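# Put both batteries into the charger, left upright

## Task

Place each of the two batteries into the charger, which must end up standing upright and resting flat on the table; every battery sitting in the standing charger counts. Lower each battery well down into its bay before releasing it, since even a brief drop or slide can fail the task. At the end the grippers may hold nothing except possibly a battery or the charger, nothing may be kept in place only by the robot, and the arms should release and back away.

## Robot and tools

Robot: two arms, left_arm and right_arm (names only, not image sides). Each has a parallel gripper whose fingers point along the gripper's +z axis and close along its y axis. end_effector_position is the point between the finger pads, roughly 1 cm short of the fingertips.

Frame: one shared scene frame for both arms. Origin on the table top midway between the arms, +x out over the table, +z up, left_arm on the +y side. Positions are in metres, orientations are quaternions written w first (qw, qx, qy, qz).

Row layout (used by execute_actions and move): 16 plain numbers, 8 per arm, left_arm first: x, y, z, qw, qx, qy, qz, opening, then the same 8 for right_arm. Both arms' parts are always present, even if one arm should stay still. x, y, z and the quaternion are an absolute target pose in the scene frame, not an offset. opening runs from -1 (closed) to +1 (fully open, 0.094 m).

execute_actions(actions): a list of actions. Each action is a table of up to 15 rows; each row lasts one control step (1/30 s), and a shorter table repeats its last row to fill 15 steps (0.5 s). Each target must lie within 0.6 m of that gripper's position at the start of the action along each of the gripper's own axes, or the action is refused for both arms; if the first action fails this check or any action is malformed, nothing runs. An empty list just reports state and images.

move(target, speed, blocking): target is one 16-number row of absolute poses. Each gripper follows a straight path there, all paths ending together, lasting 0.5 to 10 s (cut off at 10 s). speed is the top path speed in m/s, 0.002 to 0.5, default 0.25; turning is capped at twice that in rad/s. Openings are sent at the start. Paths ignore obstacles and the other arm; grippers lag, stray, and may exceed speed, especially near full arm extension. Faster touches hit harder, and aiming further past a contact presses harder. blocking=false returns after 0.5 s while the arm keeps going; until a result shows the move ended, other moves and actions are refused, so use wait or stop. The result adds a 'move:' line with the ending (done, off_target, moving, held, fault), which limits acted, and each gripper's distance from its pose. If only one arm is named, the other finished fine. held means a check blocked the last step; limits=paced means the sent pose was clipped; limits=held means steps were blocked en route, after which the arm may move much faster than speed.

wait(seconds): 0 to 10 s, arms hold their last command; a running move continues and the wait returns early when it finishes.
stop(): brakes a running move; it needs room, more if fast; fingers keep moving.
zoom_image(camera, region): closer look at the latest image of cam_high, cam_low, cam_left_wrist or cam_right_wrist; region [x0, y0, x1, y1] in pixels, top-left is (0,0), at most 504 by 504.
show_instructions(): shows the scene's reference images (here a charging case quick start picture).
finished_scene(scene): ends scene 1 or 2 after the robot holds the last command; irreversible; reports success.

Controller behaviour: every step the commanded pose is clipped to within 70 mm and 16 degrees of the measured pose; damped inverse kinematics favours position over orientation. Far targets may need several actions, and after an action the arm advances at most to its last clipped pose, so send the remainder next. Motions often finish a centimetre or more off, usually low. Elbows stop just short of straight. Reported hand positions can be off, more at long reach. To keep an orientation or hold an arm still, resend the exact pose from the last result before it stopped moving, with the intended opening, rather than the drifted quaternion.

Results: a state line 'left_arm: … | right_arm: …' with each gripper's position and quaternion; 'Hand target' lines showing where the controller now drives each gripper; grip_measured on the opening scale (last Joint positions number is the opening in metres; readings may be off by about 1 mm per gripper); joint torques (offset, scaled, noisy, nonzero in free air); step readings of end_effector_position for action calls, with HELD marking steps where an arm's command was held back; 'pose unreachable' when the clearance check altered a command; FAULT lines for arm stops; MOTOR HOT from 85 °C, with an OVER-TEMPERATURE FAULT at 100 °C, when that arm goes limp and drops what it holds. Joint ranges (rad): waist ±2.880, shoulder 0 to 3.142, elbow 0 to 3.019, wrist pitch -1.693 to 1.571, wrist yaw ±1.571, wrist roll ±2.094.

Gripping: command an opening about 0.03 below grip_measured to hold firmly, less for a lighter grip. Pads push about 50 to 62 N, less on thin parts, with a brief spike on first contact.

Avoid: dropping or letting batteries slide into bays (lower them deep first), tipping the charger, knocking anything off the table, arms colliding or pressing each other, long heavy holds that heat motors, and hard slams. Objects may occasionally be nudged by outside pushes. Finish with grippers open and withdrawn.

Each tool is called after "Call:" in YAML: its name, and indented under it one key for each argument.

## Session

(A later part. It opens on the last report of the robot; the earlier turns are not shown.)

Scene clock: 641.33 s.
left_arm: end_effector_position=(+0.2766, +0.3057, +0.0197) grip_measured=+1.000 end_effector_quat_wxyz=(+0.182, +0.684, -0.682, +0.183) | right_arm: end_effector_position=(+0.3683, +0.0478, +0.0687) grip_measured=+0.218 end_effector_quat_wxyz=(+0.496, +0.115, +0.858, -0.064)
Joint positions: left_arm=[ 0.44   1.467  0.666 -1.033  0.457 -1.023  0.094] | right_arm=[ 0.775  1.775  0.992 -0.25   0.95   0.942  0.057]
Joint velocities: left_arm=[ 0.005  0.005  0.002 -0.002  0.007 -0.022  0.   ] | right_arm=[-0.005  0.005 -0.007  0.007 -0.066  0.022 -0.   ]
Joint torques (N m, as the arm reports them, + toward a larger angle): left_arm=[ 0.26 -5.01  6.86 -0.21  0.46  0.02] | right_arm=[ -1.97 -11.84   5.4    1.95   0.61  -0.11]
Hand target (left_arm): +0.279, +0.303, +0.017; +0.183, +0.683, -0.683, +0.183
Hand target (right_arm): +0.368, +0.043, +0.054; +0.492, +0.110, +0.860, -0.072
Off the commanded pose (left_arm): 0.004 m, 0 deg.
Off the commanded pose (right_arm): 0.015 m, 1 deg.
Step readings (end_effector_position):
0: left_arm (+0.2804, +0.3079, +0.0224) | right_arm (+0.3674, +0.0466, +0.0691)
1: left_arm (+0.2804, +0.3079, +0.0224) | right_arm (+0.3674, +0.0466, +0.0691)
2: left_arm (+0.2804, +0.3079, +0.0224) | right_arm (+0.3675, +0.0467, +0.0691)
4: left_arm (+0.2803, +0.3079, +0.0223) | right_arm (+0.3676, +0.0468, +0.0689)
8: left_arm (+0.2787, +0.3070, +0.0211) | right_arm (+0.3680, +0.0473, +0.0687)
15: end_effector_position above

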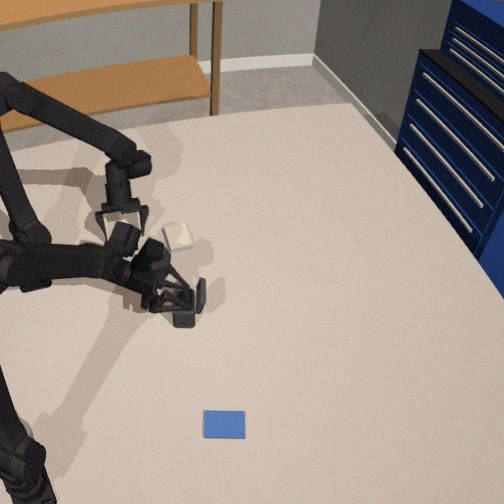

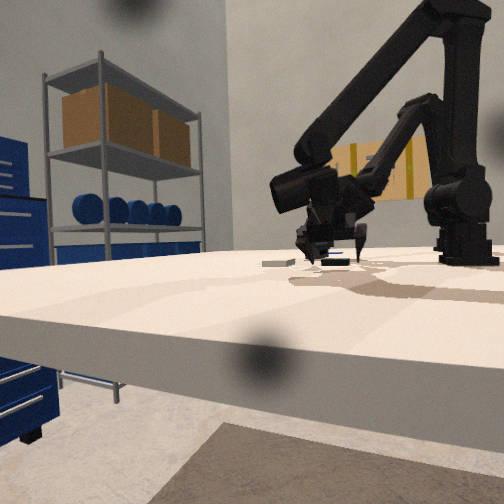

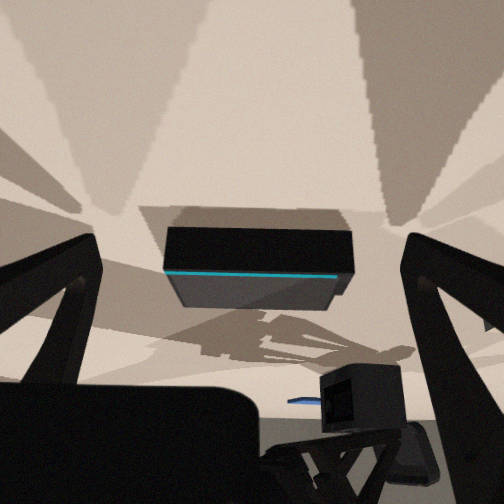

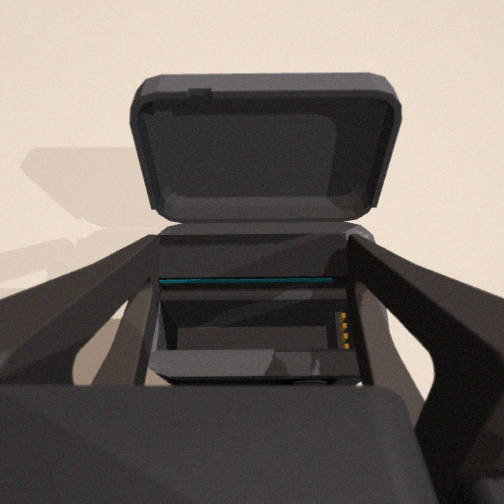

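Call:
execute_actions:
  actions:
    - [[0.279,0.3035,0.017,-0.183,-0.683,0.683,-0.183,1.0,0.3680,0.0431,0.055,0.4922,0.1099,0.8605,-0.0724,0.18],[0.279,0.3035,0.017,-0.183,-0.683,0.683,-0.183,1.0,0.3680,0.0431,0.056,0.4922,0.1099,0.8605,-0.0724,0.18],[0.279,0.3035,0.017,-0.183,-0.683,0.683,-0.183,1.0,0.3680,0.0431,0.057,0.4922,0.1099,0.8605,-0.0724,0.18],[0.279,0.3035,0.017,-0.183,-0.683,0.683,-0.183,1.0,0.3680,0.0431,0.058,0.4922,0.1099,0.8605,-0.0724,0.185],[0.279,0.3035,0.017,-0.183,-0.683,0.683,-0.183,1.0,0.3680,0.0431,0.0585,0.4922,0.1099,0.8605,-0.0724,0.19],[0.279,0.3035,0.017,-0.183,-0.683,0.683,-0.183,1.0,0.3680,0.0431,0.0585,0.4922,0.1099,0.8605,-0.0724,0.195],[0.279,0.3035,0.017,-0.183,-0.683,0.683,-0.183,1.0,0.3680,0.0431,0.0585,0.4922,0.1099,0.8605,-0.0724,0.20],[0.279,0.3035,0.017,-0.183,-0.683,0.683,-0.183,1.0,0.3680,0.0431,0.0585,0.4922,0.1099,0.8605,-0.0724,0.205],[0.279,0.3035,0.017,-0.183,-0.683,0.683,-0.183,1.0,0.3680,0.0431,0.0585,0.4922,0.1099,0.8605,-0.0724,0.21],[0.279,0.3035,0.017,-0.183,-0.683,0.683,-0.183,1.0,0.3680,0.0431,0.0585,0.4922,0.1099,0.8605,-0.0724,0.215],[0.279,0.3035,0.017,-0.183,-0.683,0.683,-0.183,1.0,0.3680,0.0431,0.0585,0.4922,0.1099,0.8605,-0.0724,0.22],[0.279,0.3035,0.017,-0.183,-0.683,0.683,-0.183,1.0,0.3680,0.0431,0.0585,0.4922,0.1099,0.8605,-0.0724,0.23],[0.279,0.3035,0.017,-0.183,-0.683,0.683,-0.183,1.0,0.3680,0.0431,0.0585,0.4922,0.1099,0.8605,-0.0724,0.24],[0.279,0.3035,0.017,-0.183,-0.683,0.683,-0.183,1.0,0.3680,0.0431,0.0585,0.4922,0.1099,0.8605,-0.0724,0.26],[0.279,0.3035,0.017,-0.183,-0.683,0.683,-0.183,1.0,0.3680,0.0431,0.0585,0.4922,0.1099,0.8605,-0.0724,0.28]]

Call:
zoom_image:
  camera: "cam_right_wrist"
  region: [140, 210, 380, 390]

Call:
zoom_image:
  camera: "cam_left_wrist"
  region: [150, 215, 250, 320]

Call:
zoom_image:
  camera: "cam_left_wrist"
  region: [270, 215, 370, 320]

Scene clock: 704.20 s.
left_arm: end_effector_position=(+0.2767, +0.3057, +0.0197) grip_measured=+1.000 end_effector_quat_wxyz=(+0.182, +0.684, -0.682, +0.183) | right_arm: end_effector_position=(+0.3683, +0.0477, +0.0687) grip_measured=+0.270 end_effector_quat_wxyz=(+0.496, +0.115, +0.858, -0.064)
Joint positions: left_arm=[ 0.44   1.467  0.666 -1.033  0.457 -1.023  0.094] | right_arm=[ 0.775  1.775  0.992 -0.25   0.951  0.942  0.06 ]
Joint velocities: left_arm=[-0.005 -0.005 -0.017  0.002 -0.037 -0.007  0.   ] | right_arm=[-0.005 -0.005 -0.007  0.002 -0.022  0.022  0.018]
Joint torques (N m, as the arm reports them, + toward a larger angle): left_arm=[-0.07 -5.06  6.96 -0.1   0.45  0.03] | right_arm=[ -1.92 -12.72   5.63   1.55   0.61  -0.12]
Hand target (left_arm): +0.279, +0.304, +0.017; +0.183, +0.683, -0.683, +0.183
Hand target (right_arm): +0.368, +0.043, +0.059; +0.492, +0.110, +0.860, -0.073
Off the commanded pose (left_arm): 0.004 m, 0 deg.
Off the commanded pose (right_arm): 0.011 m, 1 deg.
Step readings (end_effector_position):
0: left_arm (+0.2767, +0.3057, +0.0197) | right_arm (+0.3683, +0.0478, +0.0687)
1: left_arm (+0.2767, +0.3057, +0.0197) | right_arm (+0.3683, +0.0478, +0.0687)
2: left_arm (+0.2767, +0.3057, +0.0197) | right_arm (+0.3683, +0.0478, +0.0687)
4: left_arm (+0.2767, +0.3057, +0.0197) | right_arm (+0.3683, +0.0478, +0.0687)
8: left_arm (+0.2767, +0.3057, +0.0197) | right_arm (+0.3683, +0.0478, +0.0687)
15: end_effector_position above

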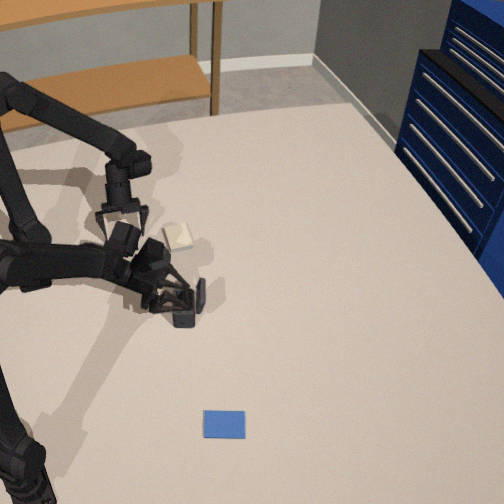

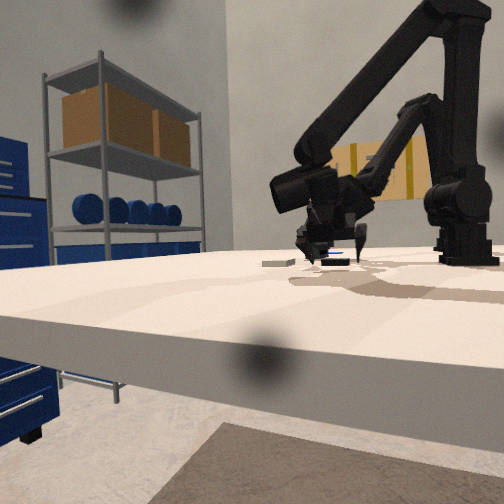

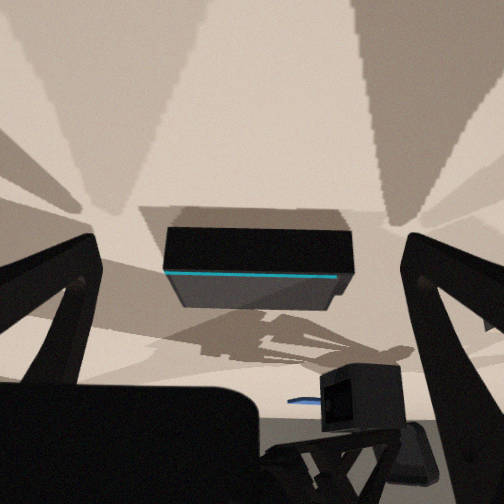

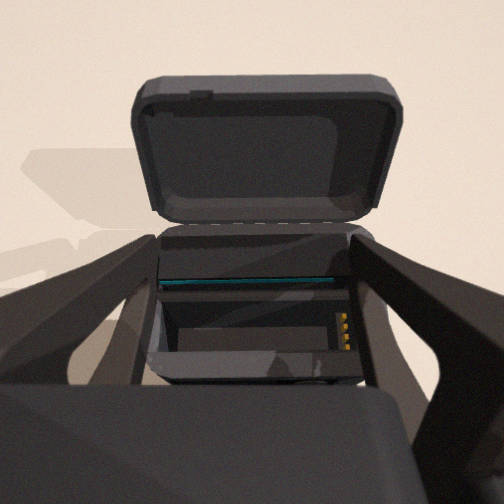

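Region (140, 210, 380, 390) of cam_right_wrist's 504x504 image, scaled by 2.100, with more detail than that image has; it fills the top 378 rows of this view, and the rest is white.

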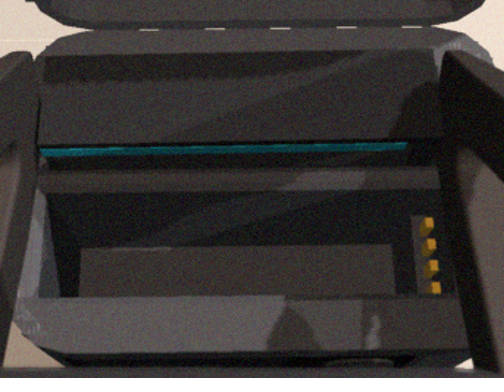

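Region (150, 215, 250, 320) of cam_left_wrist's 504x504 image, scaled by 4.800, with more detail than that image has; it fills the left 480 columns of this view, and the rest is white.

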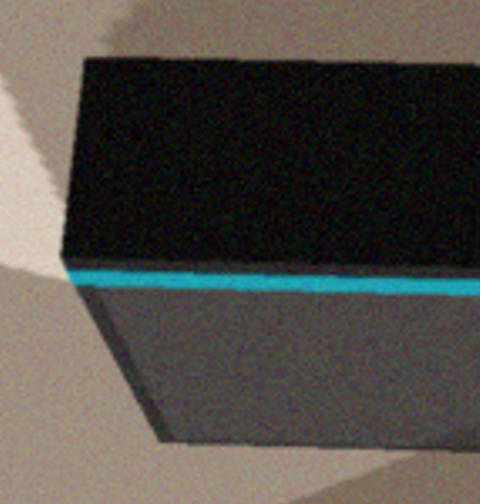

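Region (270, 215, 370, 320) of cam_left_wrist's 504x504 image, scaled by 4.800, with more detail than that image has; it fills the left 480 columns of this view, and the rest is white.

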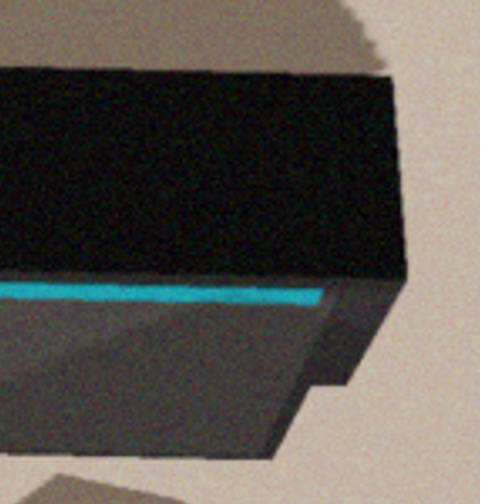

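Call:
execute_actions:
  actions:
    - [[0.2793,0.3037,0.0169,-0.1821,-0.6829,0.6833,-0.1833,0.95,0.3680,0.0431,0.060,0.4922,0.1099,0.8605,-0.0724,0.33],[0.2796,0.3038,0.0168,-0.1812,-0.6828,0.6835,-0.1836,0.9,0.3680,0.0431,0.063,0.4922,0.1099,0.8605,-0.0724,0.38],[0.2799,0.304,0.0166,-0.1803,-0.6828,0.6838,-0.1839,0.85,0.3680,0.0431,0.066,0.4922,0.1099,0.8605,-0.0724,0.43],[0.2802,0.3042,0.0165,-0.1793,-0.6827,0.684,-0.1841,0.8,0.3678,0.043,0.070,0.4922,0.1099,0.8605,-0.0724,0.45],[0.2805,0.3043,0.0164,-0.1784,-0.6826,0.6843,-0.1844,0.75,0.3675,0.0428,0.074,0.4922,0.1099,0.8605,-0.0724,0.45],[0.2808,0.3045,0.0163,-0.1775,-0.6825,0.6845,-0.1847,0.7,0.367,0.0425,0.079,0.4922,0.1099,0.8605,-0.0724,0.45],[0.2808,0.3045,0.0163,-0.1775,-0.6825,0.6845,-0.1847,0.65,0.366,0.042,0.084,0.4922,0.1099,0.8605,-0.0724,0.45],[0.2808,0.3045,0.0163,-0.1775,-0.6825,0.6845,-0.1847,0.6,0.365,0.041,0.089,0.4922,0.1099,0.8605,-0.0724,0.45],[0.2808,0.3045,0.0163,-0.1775,-0.6825,0.6845,-0.1847,0.55,0.364,0.040,0.094,0.4922,0.1099,0.8605,-0.0724,0.45],[0.2808,0.3045,0.0163,-0.1775,-0.6825,0.6845,-0.1847,0.5,0.362,0.038,0.099,0.4922,0.1099,0.8605,-0.0724,0.45],[0.2808,0.3045,0.0163,-0.1775,-0.6825,0.6845,-0.1847,0.46,0.360,0.036,0.104,0.4922,0.1099,0.8605,-0.0724,0.45],[0.2808,0.3045,0.0163,-0.1775,-0.6825,0.6845,-0.1847,0.43,0.358,0.033,0.109,0.4922,0.1099,0.8605,-0.0724,0.45],[0.2808,0.3045,0.0163,-0.1775,-0.6825,0.6845,-0.1847,0.41,0.355,0.030,0.114,0.4922,0.1099,0.8605,-0.0724,0.45],[0.2808,0.3045,0.0163,-0.1775,-0.6825,0.6845,-0.1847,0.40,0.352,0.026,0.119,0.4922,0.1099,0.8605,-0.0724,0.45],[0.2808,0.3045,0.0163,-0.1775,-0.6825,0.6845,-0.1847,0.40,0.348,0.022,0.124,0.4922,0.1099,0.8605,-0.0724,0.45]]

Call:
zoom_image:
  camera: "cam_left_wrist"
  region: [120, 200, 390, 330]

Scene clock: 728.80 s.
left_arm: end_effector_position=(+0.2791, +0.3070, +0.0190) grip_measured=+0.405 end_effector_quat_wxyz=(+0.177, +0.683, -0.684, +0.185) | right_arm: end_effector_position=(+0.3582, +0.0334, +0.1067) grip_measured=+0.449 end_effector_quat_wxyz=(+0.492, +0.110, +0.861, -0.072)
Joint positions: left_arm=[ 0.44   1.467  0.666 -1.02   0.457 -1.023  0.066] | right_arm=[ 0.775  1.669  0.98  -0.365  0.95   0.942  0.068]
Joint velocities: left_arm=[ 0.005 -0.015  0.017 -0.007  0.007 -0.007 -0.004] | right_arm=[-0.015 -0.669 -0.173 -0.335  0.007  0.051 -0.001]
Joint torques (N m, as the arm reports them, + toward a larger angle): left_arm=[-0.03 -5.29  6.85 -0.12  0.45  0.03] | right_arm=[ -1.18 -13.08   5.47   0.67   0.79   0.02]
Hand target (left_arm): +0.281, +0.305, +0.016; +0.178, +0.682, -0.685, +0.185
Hand target (right_arm): +0.349, +0.022, +0.121; +0.492, +0.110, +0.860, -0.072
Off the commanded pose (left_arm): 0.004 m, 0 deg.
Off the commanded pose (right_arm): 0.023 m, 0 deg.
Step readings (end_effector_position):
0: left_arm (+0.2767, +0.3057, +0.0197) | right_arm (+0.3683, +0.0477, +0.0687)
1: left_arm (+0.2768, +0.3057, +0.0197) | right_arm (+0.3683, +0.0477, +0.0687)
2: left_arm (+0.2769, +0.3058, +0.0196) | right_arm (+0.3683, +0.0477, +0.0687)
4: left_arm (+0.2775, +0.3061, +0.0194) | right_arm (+0.3680, +0.0474, +0.0684)
8: left_arm (+0.2788, +0.3068, +0.0191) | right_arm (+0.3655, +0.0439, +0.0702)
15: end_effector_position above

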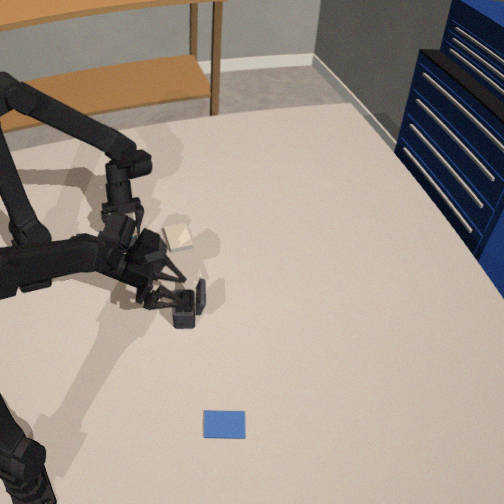

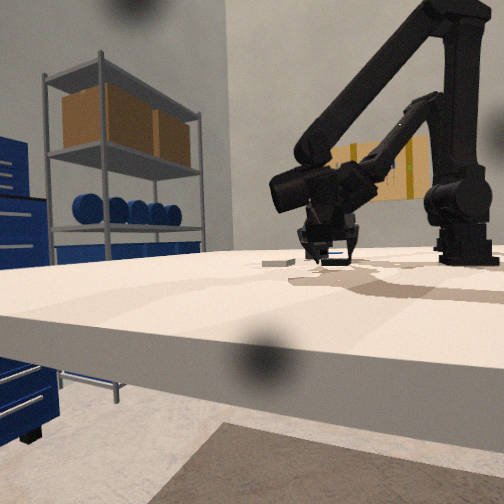

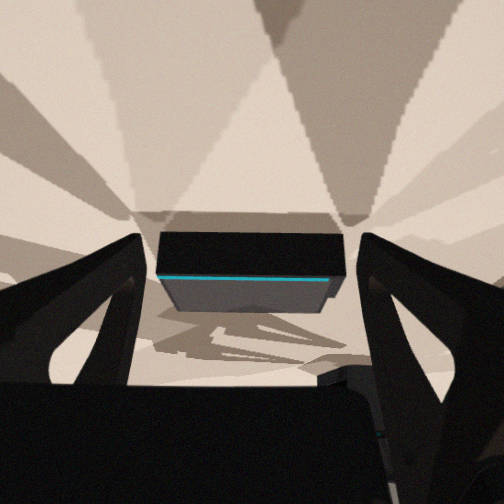

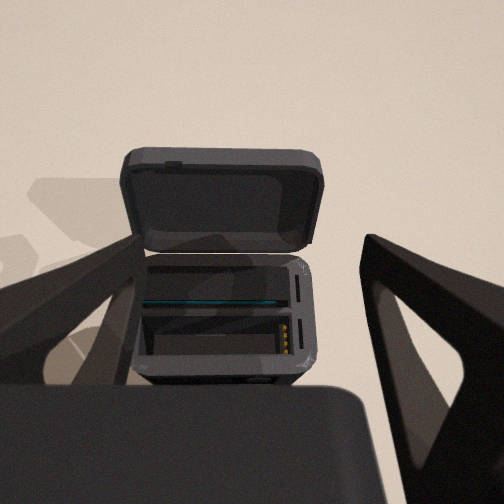

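Region (120, 200, 390, 330) of cam_left_wrist's 504x504 image, scaled by 1.867, with more detail than that image has; it fills the top 243 rows of this view, and the rest is white.

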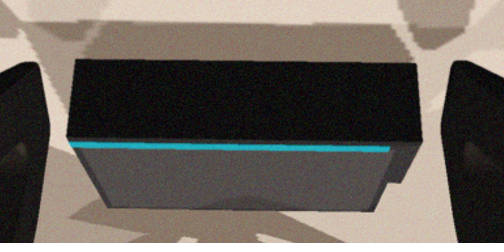

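Call:
execute_actions:
  actions:
    - [[0.2808,0.3045,0.0163,-0.1775,-0.6825,0.6845,-0.1847,0.37,0.345,0.016,0.127,0.4922,0.1099,0.8605,-0.0724,0.45],[0.2808,0.3045,0.0163,-0.1775,-0.6825,0.6845,-0.1847,0.34,0.342,0.009,0.130,0.4922,0.1099,0.8605,-0.0724,0.45],[0.2808,0.3045,0.0163,-0.1775,-0.6825,0.6845,-0.1847,0.31,0.338,0.001,0.132,0.4922,0.1099,0.8605,-0.0724,0.45],[0.2808,0.3045,0.0163,-0.1775,-0.6825,0.6845,-0.1847,0.285,0.334,-0.008,0.134,0.4922,0.1099,0.8605,-0.0724,0.45],[0.2808,0.3045,0.0163,-0.1775,-0.6825,0.6845,-0.1847,0.265,0.330,-0.017,0.136,0.4922,0.1099,0.8605,-0.0724,0.45],[0.2808,0.3045,0.0163,-0.1775,-0.6825,0.6845,-0.1847,0.25,0.326,-0.026,0.137,0.4922,0.1099,0.8605,-0.0724,0.45],[0.2808,0.3045,0.0163,-0.1775,-0.6825,0.6845,-0.1847,0.24,0.322,-0.035,0.138,0.4922,0.1099,0.8605,-0.0724,0.45],[0.2808,0.3045,0.0163,-0.1775,-0.6825,0.6845,-0.1847,0.23,0.318,-0.044,0.139,0.4922,0.1099,0.8605,-0.0724,0.45],[0.2808,0.3045,0.0163,-0.1775,-0.6825,0.6845,-0.1847,0.22,0.314,-0.053,0.140,0.4922,0.1099,0.8605,-0.0724,0.45],[0.2808,0.3045,0.0163,-0.1775,-0.6825,0.6845,-0.1847,0.212,0.310,-0.062,0.140,0.4922,0.1099,0.8605,-0.0724,0.45],[0.2808,0.3045,0.0163,-0.1775,-0.6825,0.6845,-0.1847,0.204,0.306,-0.071,0.140,0.4922,0.1099,0.8605,-0.0724,0.45],[0.2808,0.3045,0.0163,-0.1775,-0.6825,0.6845,-0.1847,0.196,0.302,-0.080,0.140,0.4922,0.1099,0.8605,-0.0724,0.45],[0.2808,0.3045,0.0163,-0.1775,-0.6825,0.6845,-0.1847,0.188,0.298,-0.089,0.140,0.4922,0.1099,0.8605,-0.0724,0.45],[0.2808,0.3045,0.0163,-0.1775,-0.6825,0.6845,-0.1847,0.18,0.294,-0.098,0.140,0.4922,0.1099,0.8605,-0.0724,0.45],[0.2808,0.3045,0.0163,-0.1775,-0.6825,0.6845,-0.1847,0.175,0.290,-0.107,0.140,0.4922,0.1099,0.8605,-0.0724,0.45]]

Call:
zoom_image:
  camera: "cam_left_wrist"
  region: [120, 200, 390, 330]

Scene clock: 738.63 s.
left_arm: end_effector_position=(+0.2791, +0.3070, +0.0190) grip_measured=+0.194 end_effector_quat_wxyz=(+0.177, +0.683, -0.684, +0.185) | right_arm: end_effector_position=(+0.2978, -0.0856, +0.1383) grip_measured=+0.449 end_effector_quat_wxyz=(+0.492, +0.120, +0.859, -0.068)
Joint positions: left_arm=[ 0.44   1.467  0.666 -1.02   0.457 -1.023  0.056] | right_arm=[ 0.718  1.28   0.649 -0.362  0.922  0.886  0.068]
Joint velocities: left_arm=[-0.005 -0.005 -0.022 -0.017 -0.051  0.066 -0.005] | right_arm=[-0.249 -0.894 -0.672  0.208 -0.11  -0.271 -0.   ]
Joint torques (N m, as the arm reports them, + toward a larger angle): left_arm=[ 0.07 -5.25  6.83 -0.12  0.45  0.02] | right_arm=[-1.79 -7.65  5.98  1.61  0.48 -0.19]
Hand target (left_arm): +0.281, +0.305, +0.016; +0.178, +0.682, -0.685, +0.185
Hand target (right_arm): +0.291, -0.104, +0.136; +0.492, +0.112, +0.860, -0.074
Off the commanded pose (left_arm): 0.004 m, 0 deg.
Off the commanded pose (right_arm): 0.023 m, 1 deg.
Step readings (end_effector_position):
0: left_arm (+0.2791, +0.3070, +0.0190) | right_arm (+0.3531, +0.0261, +0.1326)
1: left_arm (+0.2791, +0.3070, +0.0190) | right_arm (+0.3527, +0.0256, +0.1321)
2: left_arm (+0.2791, +0.3070, +0.0190) | right_arm (+0.3516, +0.0239, +0.1313)
4: left_arm (+0.2791, +0.3070, +0.0190) | right_arm (+0.3454, +0.0150, +0.1281)
8: left_arm (+0.2791, +0.3070, +0.0190) | right_arm (+0.3244, -0.0193, +0.1251)
15: end_effector_position above

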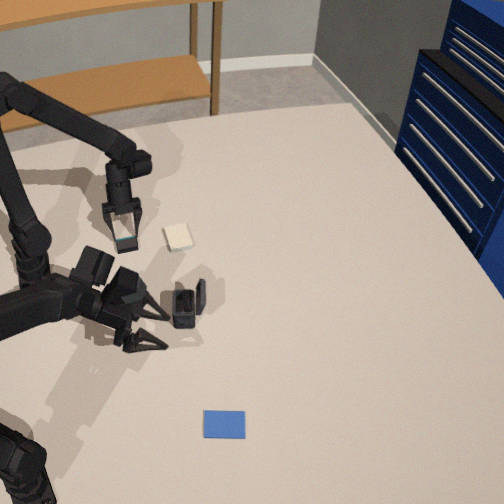

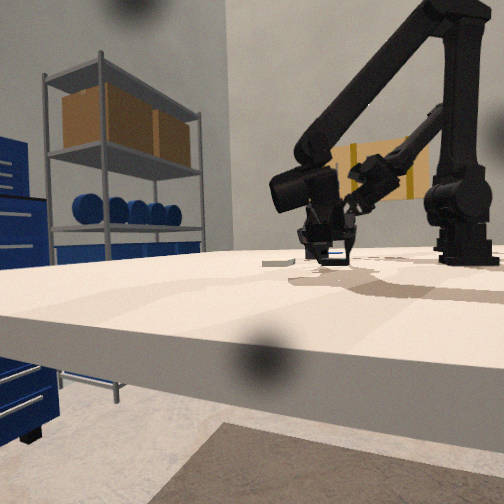

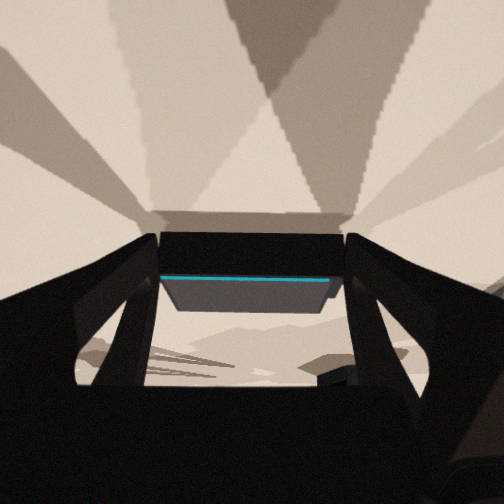

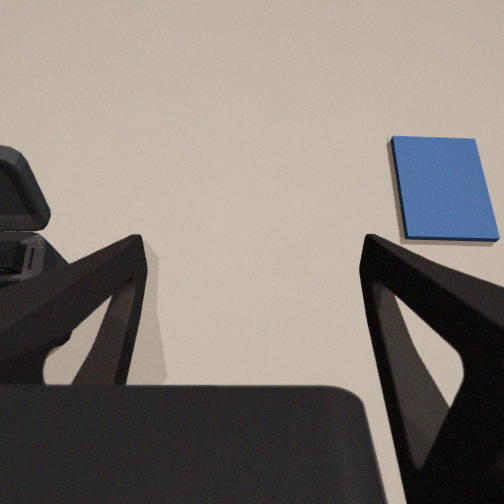

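Region (120, 200, 390, 330) of cam_left_wrist's 504x504 image, scaled by 1.867, with more detail than that image has; it fills the top 243 rows of this view, and the rest is white.

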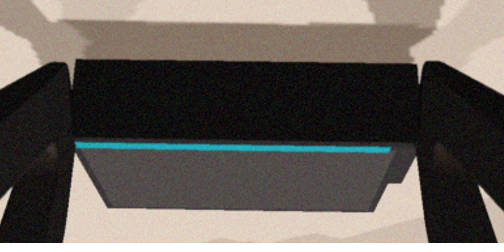

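Call:
execute_actions:
  actions: []

Call:
zoom_image:
  camera: "cam_left_wrist"
  region: [130, 215, 230, 320]

Call:
zoom_image:
  camera: "cam_left_wrist"
  region: [280, 215, 380, 320]

Call:
zoom_image:
  camera: "cam_low"
  region: [295, 215, 375, 275]

Scene clock: 742.20 s.
left_arm: end_effector_position=(+0.2791, +0.3070, +0.0190) grip_measured=+0.193 end_effector_quat_wxyz=(+0.177, +0.683, -0.684, +0.185) | right_arm: end_effector_position=(+0.2907, -0.1050, +0.1405) grip_measured=+0.449 end_effector_quat_wxyz=(+0.494, +0.117, +0.859, -0.072)
Joint positions: left_arm=[ 0.44   1.467  0.666 -1.02   0.457 -1.023  0.056] | right_arm=[ 0.699  1.218  0.599 -0.352  0.918  0.849  0.068]
Joint velocities: left_arm=[-0.005  0.005  0.002 -0.027 -0.022 -0.022  0.   ] | right_arm=[-0.005  0.005  0.002  0.022  0.007 -0.007 -0.   ]
Joint torques (N m, as the arm reports them, + toward a larger angle): left_arm=[-0.03 -5.24  6.83 -0.09  0.45  0.03] | right_arm=[-1.54 -5.97  6.74  1.82  0.48 -0.15]
Hand target (left_arm): +0.281, +0.305, +0.016; +0.178, +0.682, -0.685, +0.185
Hand target (right_arm): +0.291, -0.104, +0.136; +0.492, +0.112, +0.860, -0.074
Off the commanded pose (left_arm): 0.004 m, 0 deg.
Off the commanded pose (right_arm): 0.002 m, 1 deg.

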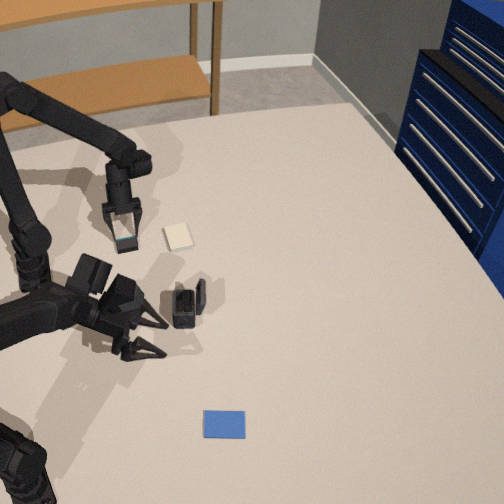

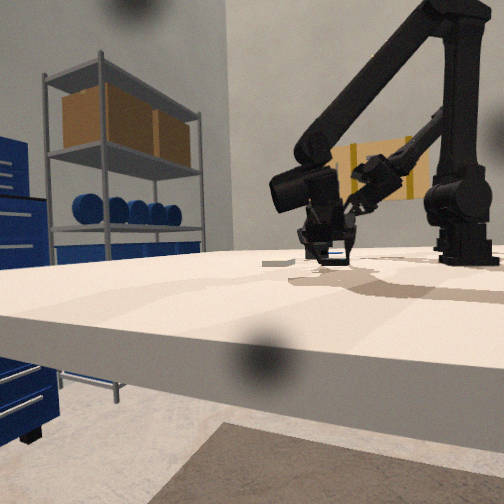

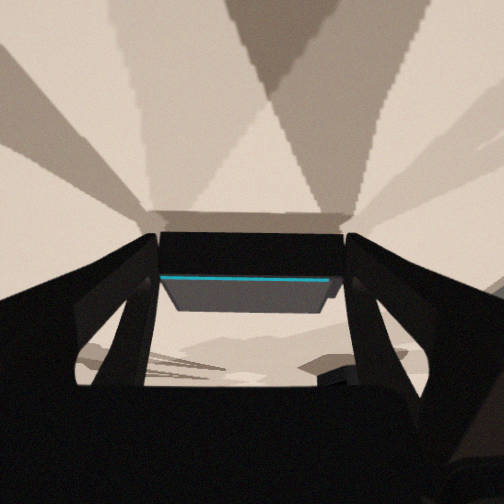

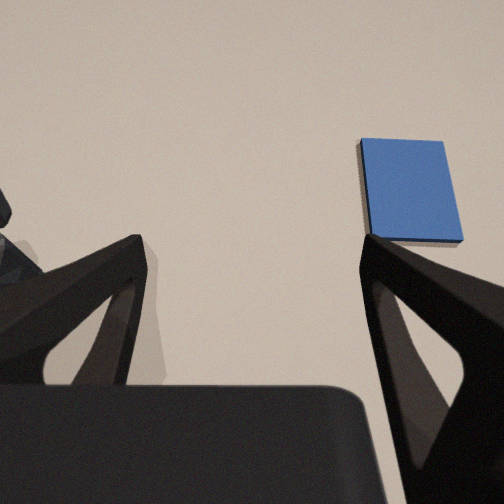

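Region (130, 215, 230, 320) of cam_left_wrist's 504x504 image, scaled by 4.800, with more detail than that image has; it fills the left 480 columns of this view, and the rest is white.

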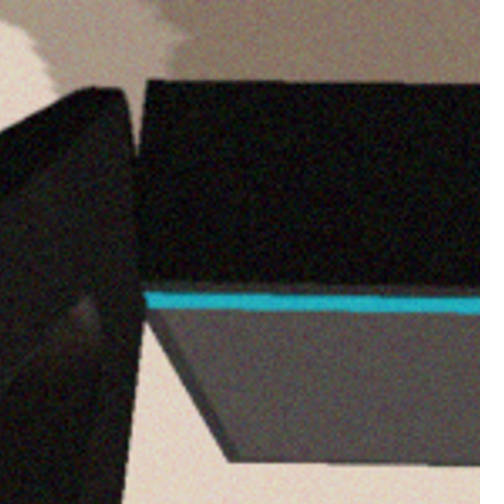

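Region (280, 215, 380, 320) of cam_left_wrist's 504x504 image, scaled by 4.800, with more detail than that image has; it fills the left 480 columns of this view, and the rest is white.

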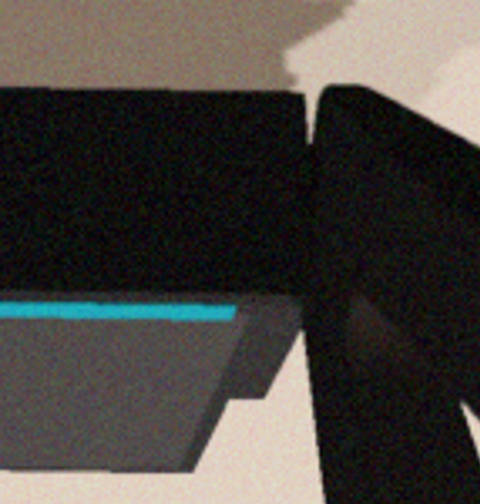

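Region (295, 215, 375, 275) of cam_low's 504x504 image, scaled by 6.300, with more detail than that image has; it fills the top 378 rows of this view, and the rest is white.

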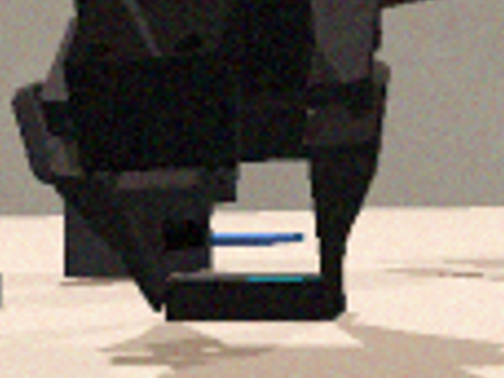

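Call:
execute_actions:
  actions:
    - [[0.2808,0.3045,0.0163,-0.1775,-0.6825,0.6845,-0.1847,0.168,0.288,-0.112,0.140,0.4922,0.1099,0.8605,-0.0724,0.45],[0.2808,0.3045,0.0163,-0.1775,-0.6825,0.6845,-0.1847,0.16,0.286,-0.120,0.140,0.4922,0.1099,0.8605,-0.0724,0.45],[0.2808,0.3045,0.018,-0.1775,-0.6825,0.6845,-0.1847,0.16,0.284,-0.129,0.140,0.4922,0.1099,0.8605,-0.0724,0.45],[0.2808,0.3045,0.021,-0.1775,-0.6825,0.6845,-0.1847,0.16,0.282,-0.138,0.140,0.4922,0.1099,0.8605,-0.0724,0.45],[0.2808,0.3045,0.025,-0.1775,-0.6825,0.6845,-0.1847,0.16,0.280,-0.147,0.140,0.4922,0.1099,0.8605,-0.0724,0.45],[0.2808,0.3045,0.030,-0.1775,-0.6825,0.6845,-0.1847,0.16,0.278,-0.156,0.140,0.4922,0.1099,0.8605,-0.0724,0.45],[0.2808,0.3045,0.035,-0.1775,-0.6825,0.6845,-0.1847,0.16,0.276,-0.165,0.140,0.4922,0.1099,0.8605,-0.0724,0.45],[0.2808,0.3045,0.040,-0.1775,-0.6825,0.6845,-0.1847,0.16,0.274,-0.174,0.140,0.4922,0.1099,0.8605,-0.0724,0.45],[0.2808,0.3045,0.046,-0.1775,-0.6825,0.6845,-0.1847,0.16,0.272,-0.183,0.140,0.4922,0.1099,0.8605,-0.0724,0.45],[0.2808,0.3045,0.052,-0.1775,-0.6825,0.6845,-0.1847,0.16,0.270,-0.192,0.140,0.4922,0.1099,0.8605,-0.0724,0.45],[0.2808,0.3045,0.058,-0.1775,-0.6825,0.6845,-0.1847,0.16,0.268,-0.201,0.140,0.4922,0.1099,0.8605,-0.0724,0.45],[0.2808,0.3045,0.064,-0.1775,-0.6825,0.6845,-0.1847,0.16,0.266,-0.210,0.140,0.4922,0.1099,0.8605,-0.0724,0.45],[0.2808,0.3045,0.070,-0.1775,-0.6825,0.6845,-0.1847,0.16,0.264,-0.219,0.140,0.4922,0.1099,0.8605,-0.0724,0.45],[0.2808,0.3045,0.076,-0.1775,-0.6825,0.6845,-0.1847,0.16,0.262,-0.227,0.140,0.4922,0.1099,0.8605,-0.0724,0.45],[0.2808,0.3045,0.082,-0.1775,-0.6825,0.6845,-0.1847,0.16,0.260,-0.234,0.140,0.4922,0.1099,0.8605,-0.0724,0.45]]

Call:
move:
  target: [0.367,0.031,0.135,0.4957,0.1138,0.8585,-0.0657,0.16,0.25,-0.27,0.14,0.4922,0.1099,0.8605,-0.0724,0.45]
  speed: 0.5

Scene clock: 759.20 s.
left_arm: end_effector_position=(+0.2614, +0.2973, +0.0493) grip_measured=+0.188 end_effector_quat_wxyz=(+0.202, +0.685, -0.677, +0.177) | right_arm: end_effector_position=(+0.2647, -0.2130, +0.1388) grip_measured=+0.449 end_effector_quat_wxyz=(+0.491, +0.136, +0.858, -0.059)
Joint positions: left_arm=[ 0.439  1.382  0.675 -1.168  0.457 -1.023  0.056] | right_arm=[ 0.464  0.858  0.359 -0.278  0.757  0.633  0.068]
Joint velocities: left_arm=[-0.005 -0.444  0.159 -0.589 -0.066  0.007 -0.   ] | right_arm=[-0.737 -0.962 -0.403  0.071 -0.505 -0.667 -0.001]
Joint torques (N m, as the arm reports them, + toward a larger angle): left_arm=[ 0.25 -6.79 12.39 -0.7   0.48  0.  ] | right_arm=[-1.38 -2.73  7.1   2.28  0.45 -0.14]
Hand target (left_arm): +0.279, +0.303, +0.079; +0.177, +0.682, -0.684, +0.185
Hand target (right_arm): +0.261, -0.230, +0.137; +0.494, +0.114, +0.858, -0.078
Off the commanded pose (left_arm): 0.039 m, 3 deg.
Off the commanded pose (right_arm): 0.022 m, 3 deg.
Step readings (end_effector_position):
0: left_arm (+0.2791, +0.3070, +0.0190) | right_arm (+0.2907, -0.1050, +0.1405)
1: left_arm (+0.2791, +0.3070, +0.0190) | right_arm (+0.2903, -0.1050, +0.1400)
2: left_arm (+0.2791, +0.3070, +0.0190) | right_arm (+0.2895, -0.1056, +0.1392)
4: left_arm (+0.2791, +0.3070, +0.0190) | right_arm (+0.2863, -0.1130, +0.1371)
8: left_arm (+0.2748, +0.3047, +0.0211) | right_arm (+0.2775, -0.1491, +0.1342)
15: end_effector_position above

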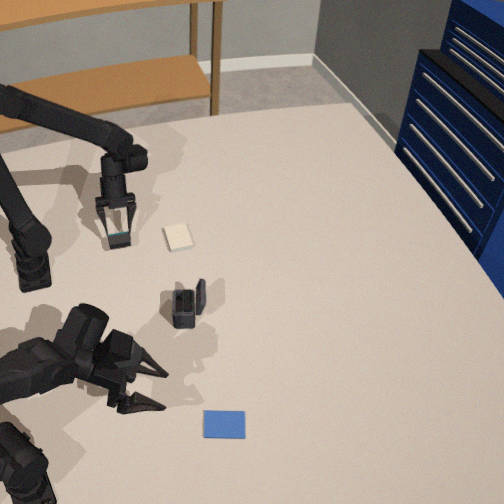

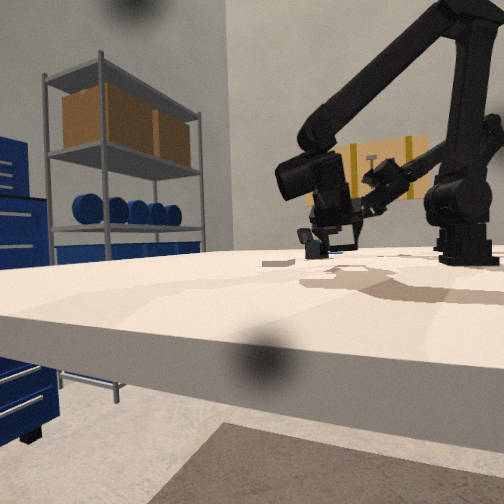

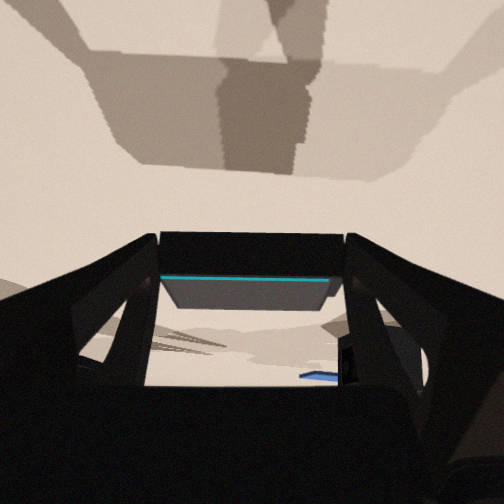

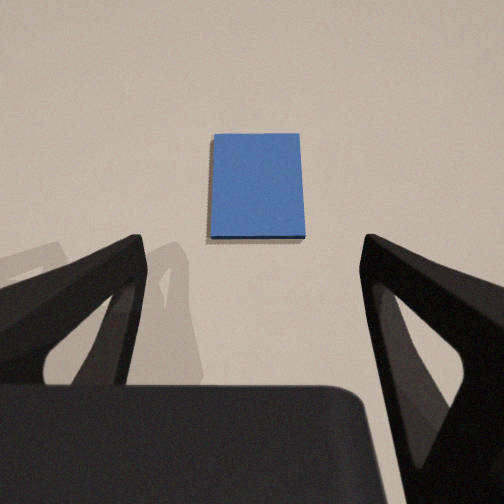

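Scene clock: 762.23 s.
left_arm: end_effector_position=(+0.3594, +0.0348, +0.1330) grip_measured=+0.188 end_effector_quat_wxyz=(+0.480, +0.113, +0.867, -0.068) | right_arm: end_effector_position=(+0.2537, -0.2660, +0.1458) grip_measured=+0.449 end_effector_quat_wxyz=(+0.499, +0.113, +0.857, -0.068)
Joint positions: left_arm=[-0.765  1.091  0.44   0.046 -0.376 -0.26   0.056] | right_arm=[ 0.261  0.638  0.275 -0.279  0.603  0.397  0.068]
Joint velocities: left_arm=[-0.024  0.015 -0.002 -0.017  0.037  0.095 -0.   ] | right_arm=[ 0.005 -0.015  0.007  0.007  0.007 -0.022  0.001]
Joint torques (N m, as the arm reports them, + toward a larger angle): left_arm=[ 0.44 -2.71 10.36  1.91  0.01  0.3 ] | right_arm=[-2.11 -1.54  7.54  1.61  0.21 -0.15]
Hand target (left_arm): +0.362, +0.030, +0.136; +0.487, +0.119, +0.862, -0.070
Hand target (right_arm): +0.250, -0.269, +0.140; +0.494, +0.109, +0.860, -0.073
Off the commanded pose (left_arm): 0.009 m, 2 deg.
Off the commanded pose (right_arm): 0.008 m, 1 deg.
move: done

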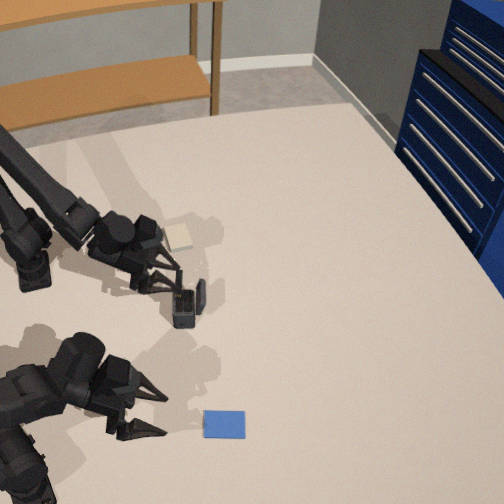

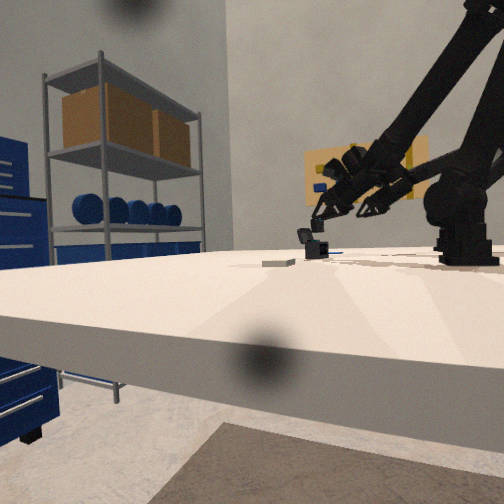

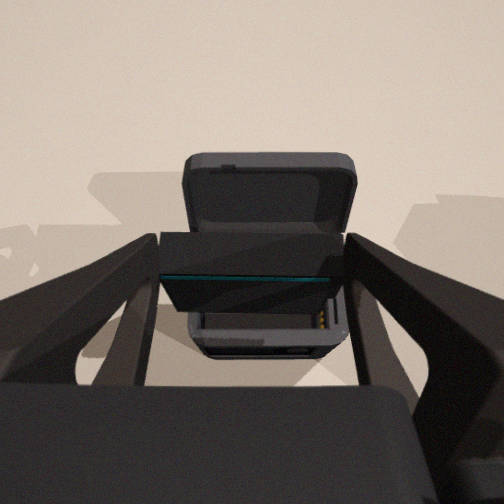

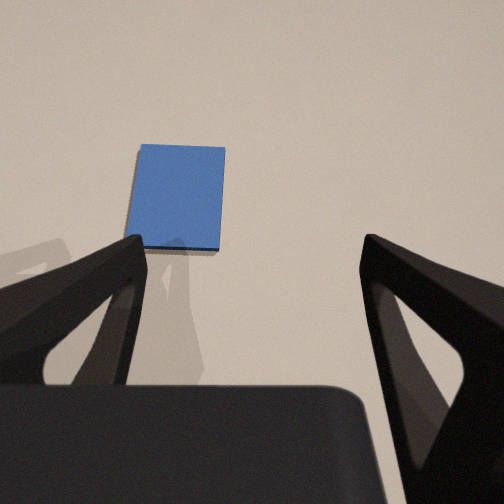

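Call:
zoom_image:
  camera: "cam_left_wrist"
  region: [140, 210, 380, 390]

Call:
zoom_image:
  camera: "cam_left_wrist"
  region: [150, 140, 270, 370]

Call:
zoom_image:
  camera: "cam_left_wrist"
  region: [260, 140, 380, 370]

Region (140, 210, 380, 390) of cam_left_wrist's 504x504 image, scaled by 2.100, with more detail than that image has; it fills the top 378 rows of this view, and the rest is white.

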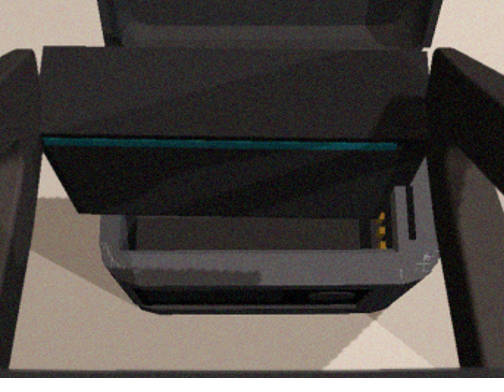

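Region (150, 140, 270, 370) of cam_left_wrist's 504x504 image, scaled by 2.191, with more detail than that image has; it fills the left 263 columns of this view, and the rest is white.

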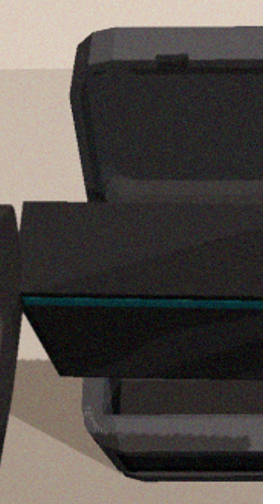

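Region (260, 140, 380, 370) of cam_left_wrist's 504x504 image, scaled by 2.191, with more detail than that image has; it fills the left 263 columns of this view, and the rest is white.

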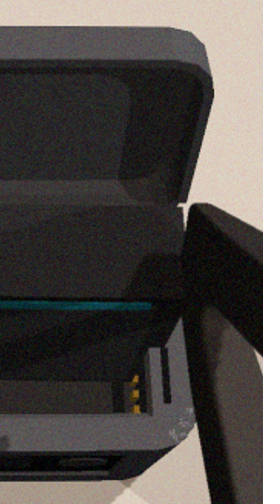

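Call:
zoom_image:
  camera: "cam_left_wrist"
  region: [170, 295, 230, 365]

Call:
zoom_image:
  camera: "cam_left_wrist"
  region: [295, 285, 355, 365]

Region (170, 295, 230, 365) of cam_left_wrist's 504x504 image, scaled by 7.200, with more detail than that image has; it fills the left 432 columns of this view, and the rest is white.

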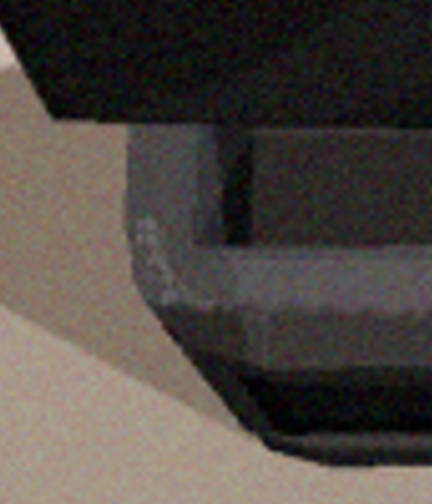

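Region (295, 285, 355, 365) of cam_left_wrist's 504x504 image, scaled by 6.300, with more detail than that image has; it fills the left 378 columns of this view, and the rest is white.

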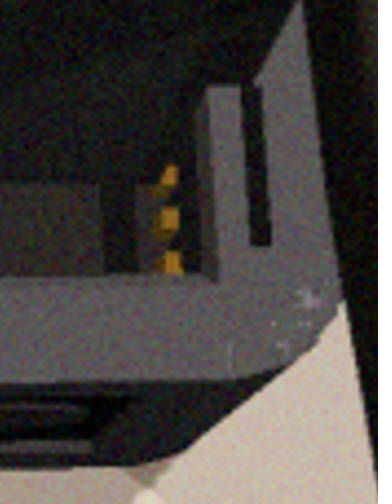

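Call:
zoom_image:
  camera: "cam_left_wrist"
  region: [150, 265, 210, 320]

Call:
zoom_image:
  camera: "cam_left_wrist"
  region: [300, 265, 360, 320]

Region (150, 265, 210, 320) of cam_left_wrist's 504x504 image, scaled by 8.400, with more detail than that image has; it fills the top 462 rows of this view, and the rest is white.

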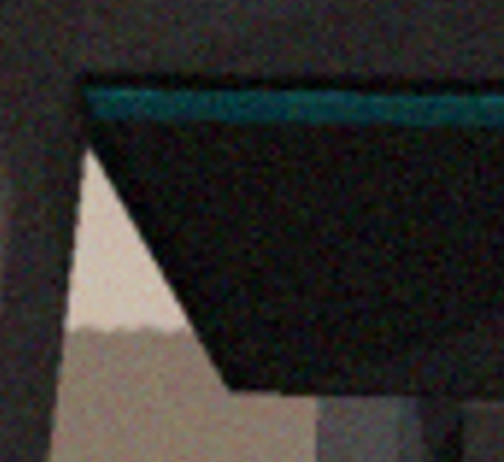

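Region (300, 265, 360, 320) of cam_left_wrist's 504x504 image, scaled by 8.400, with more detail than that image has; it fills the top 462 rows of this view, and the rest is white.

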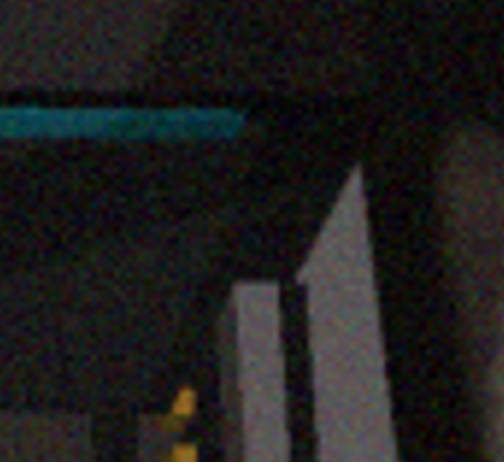

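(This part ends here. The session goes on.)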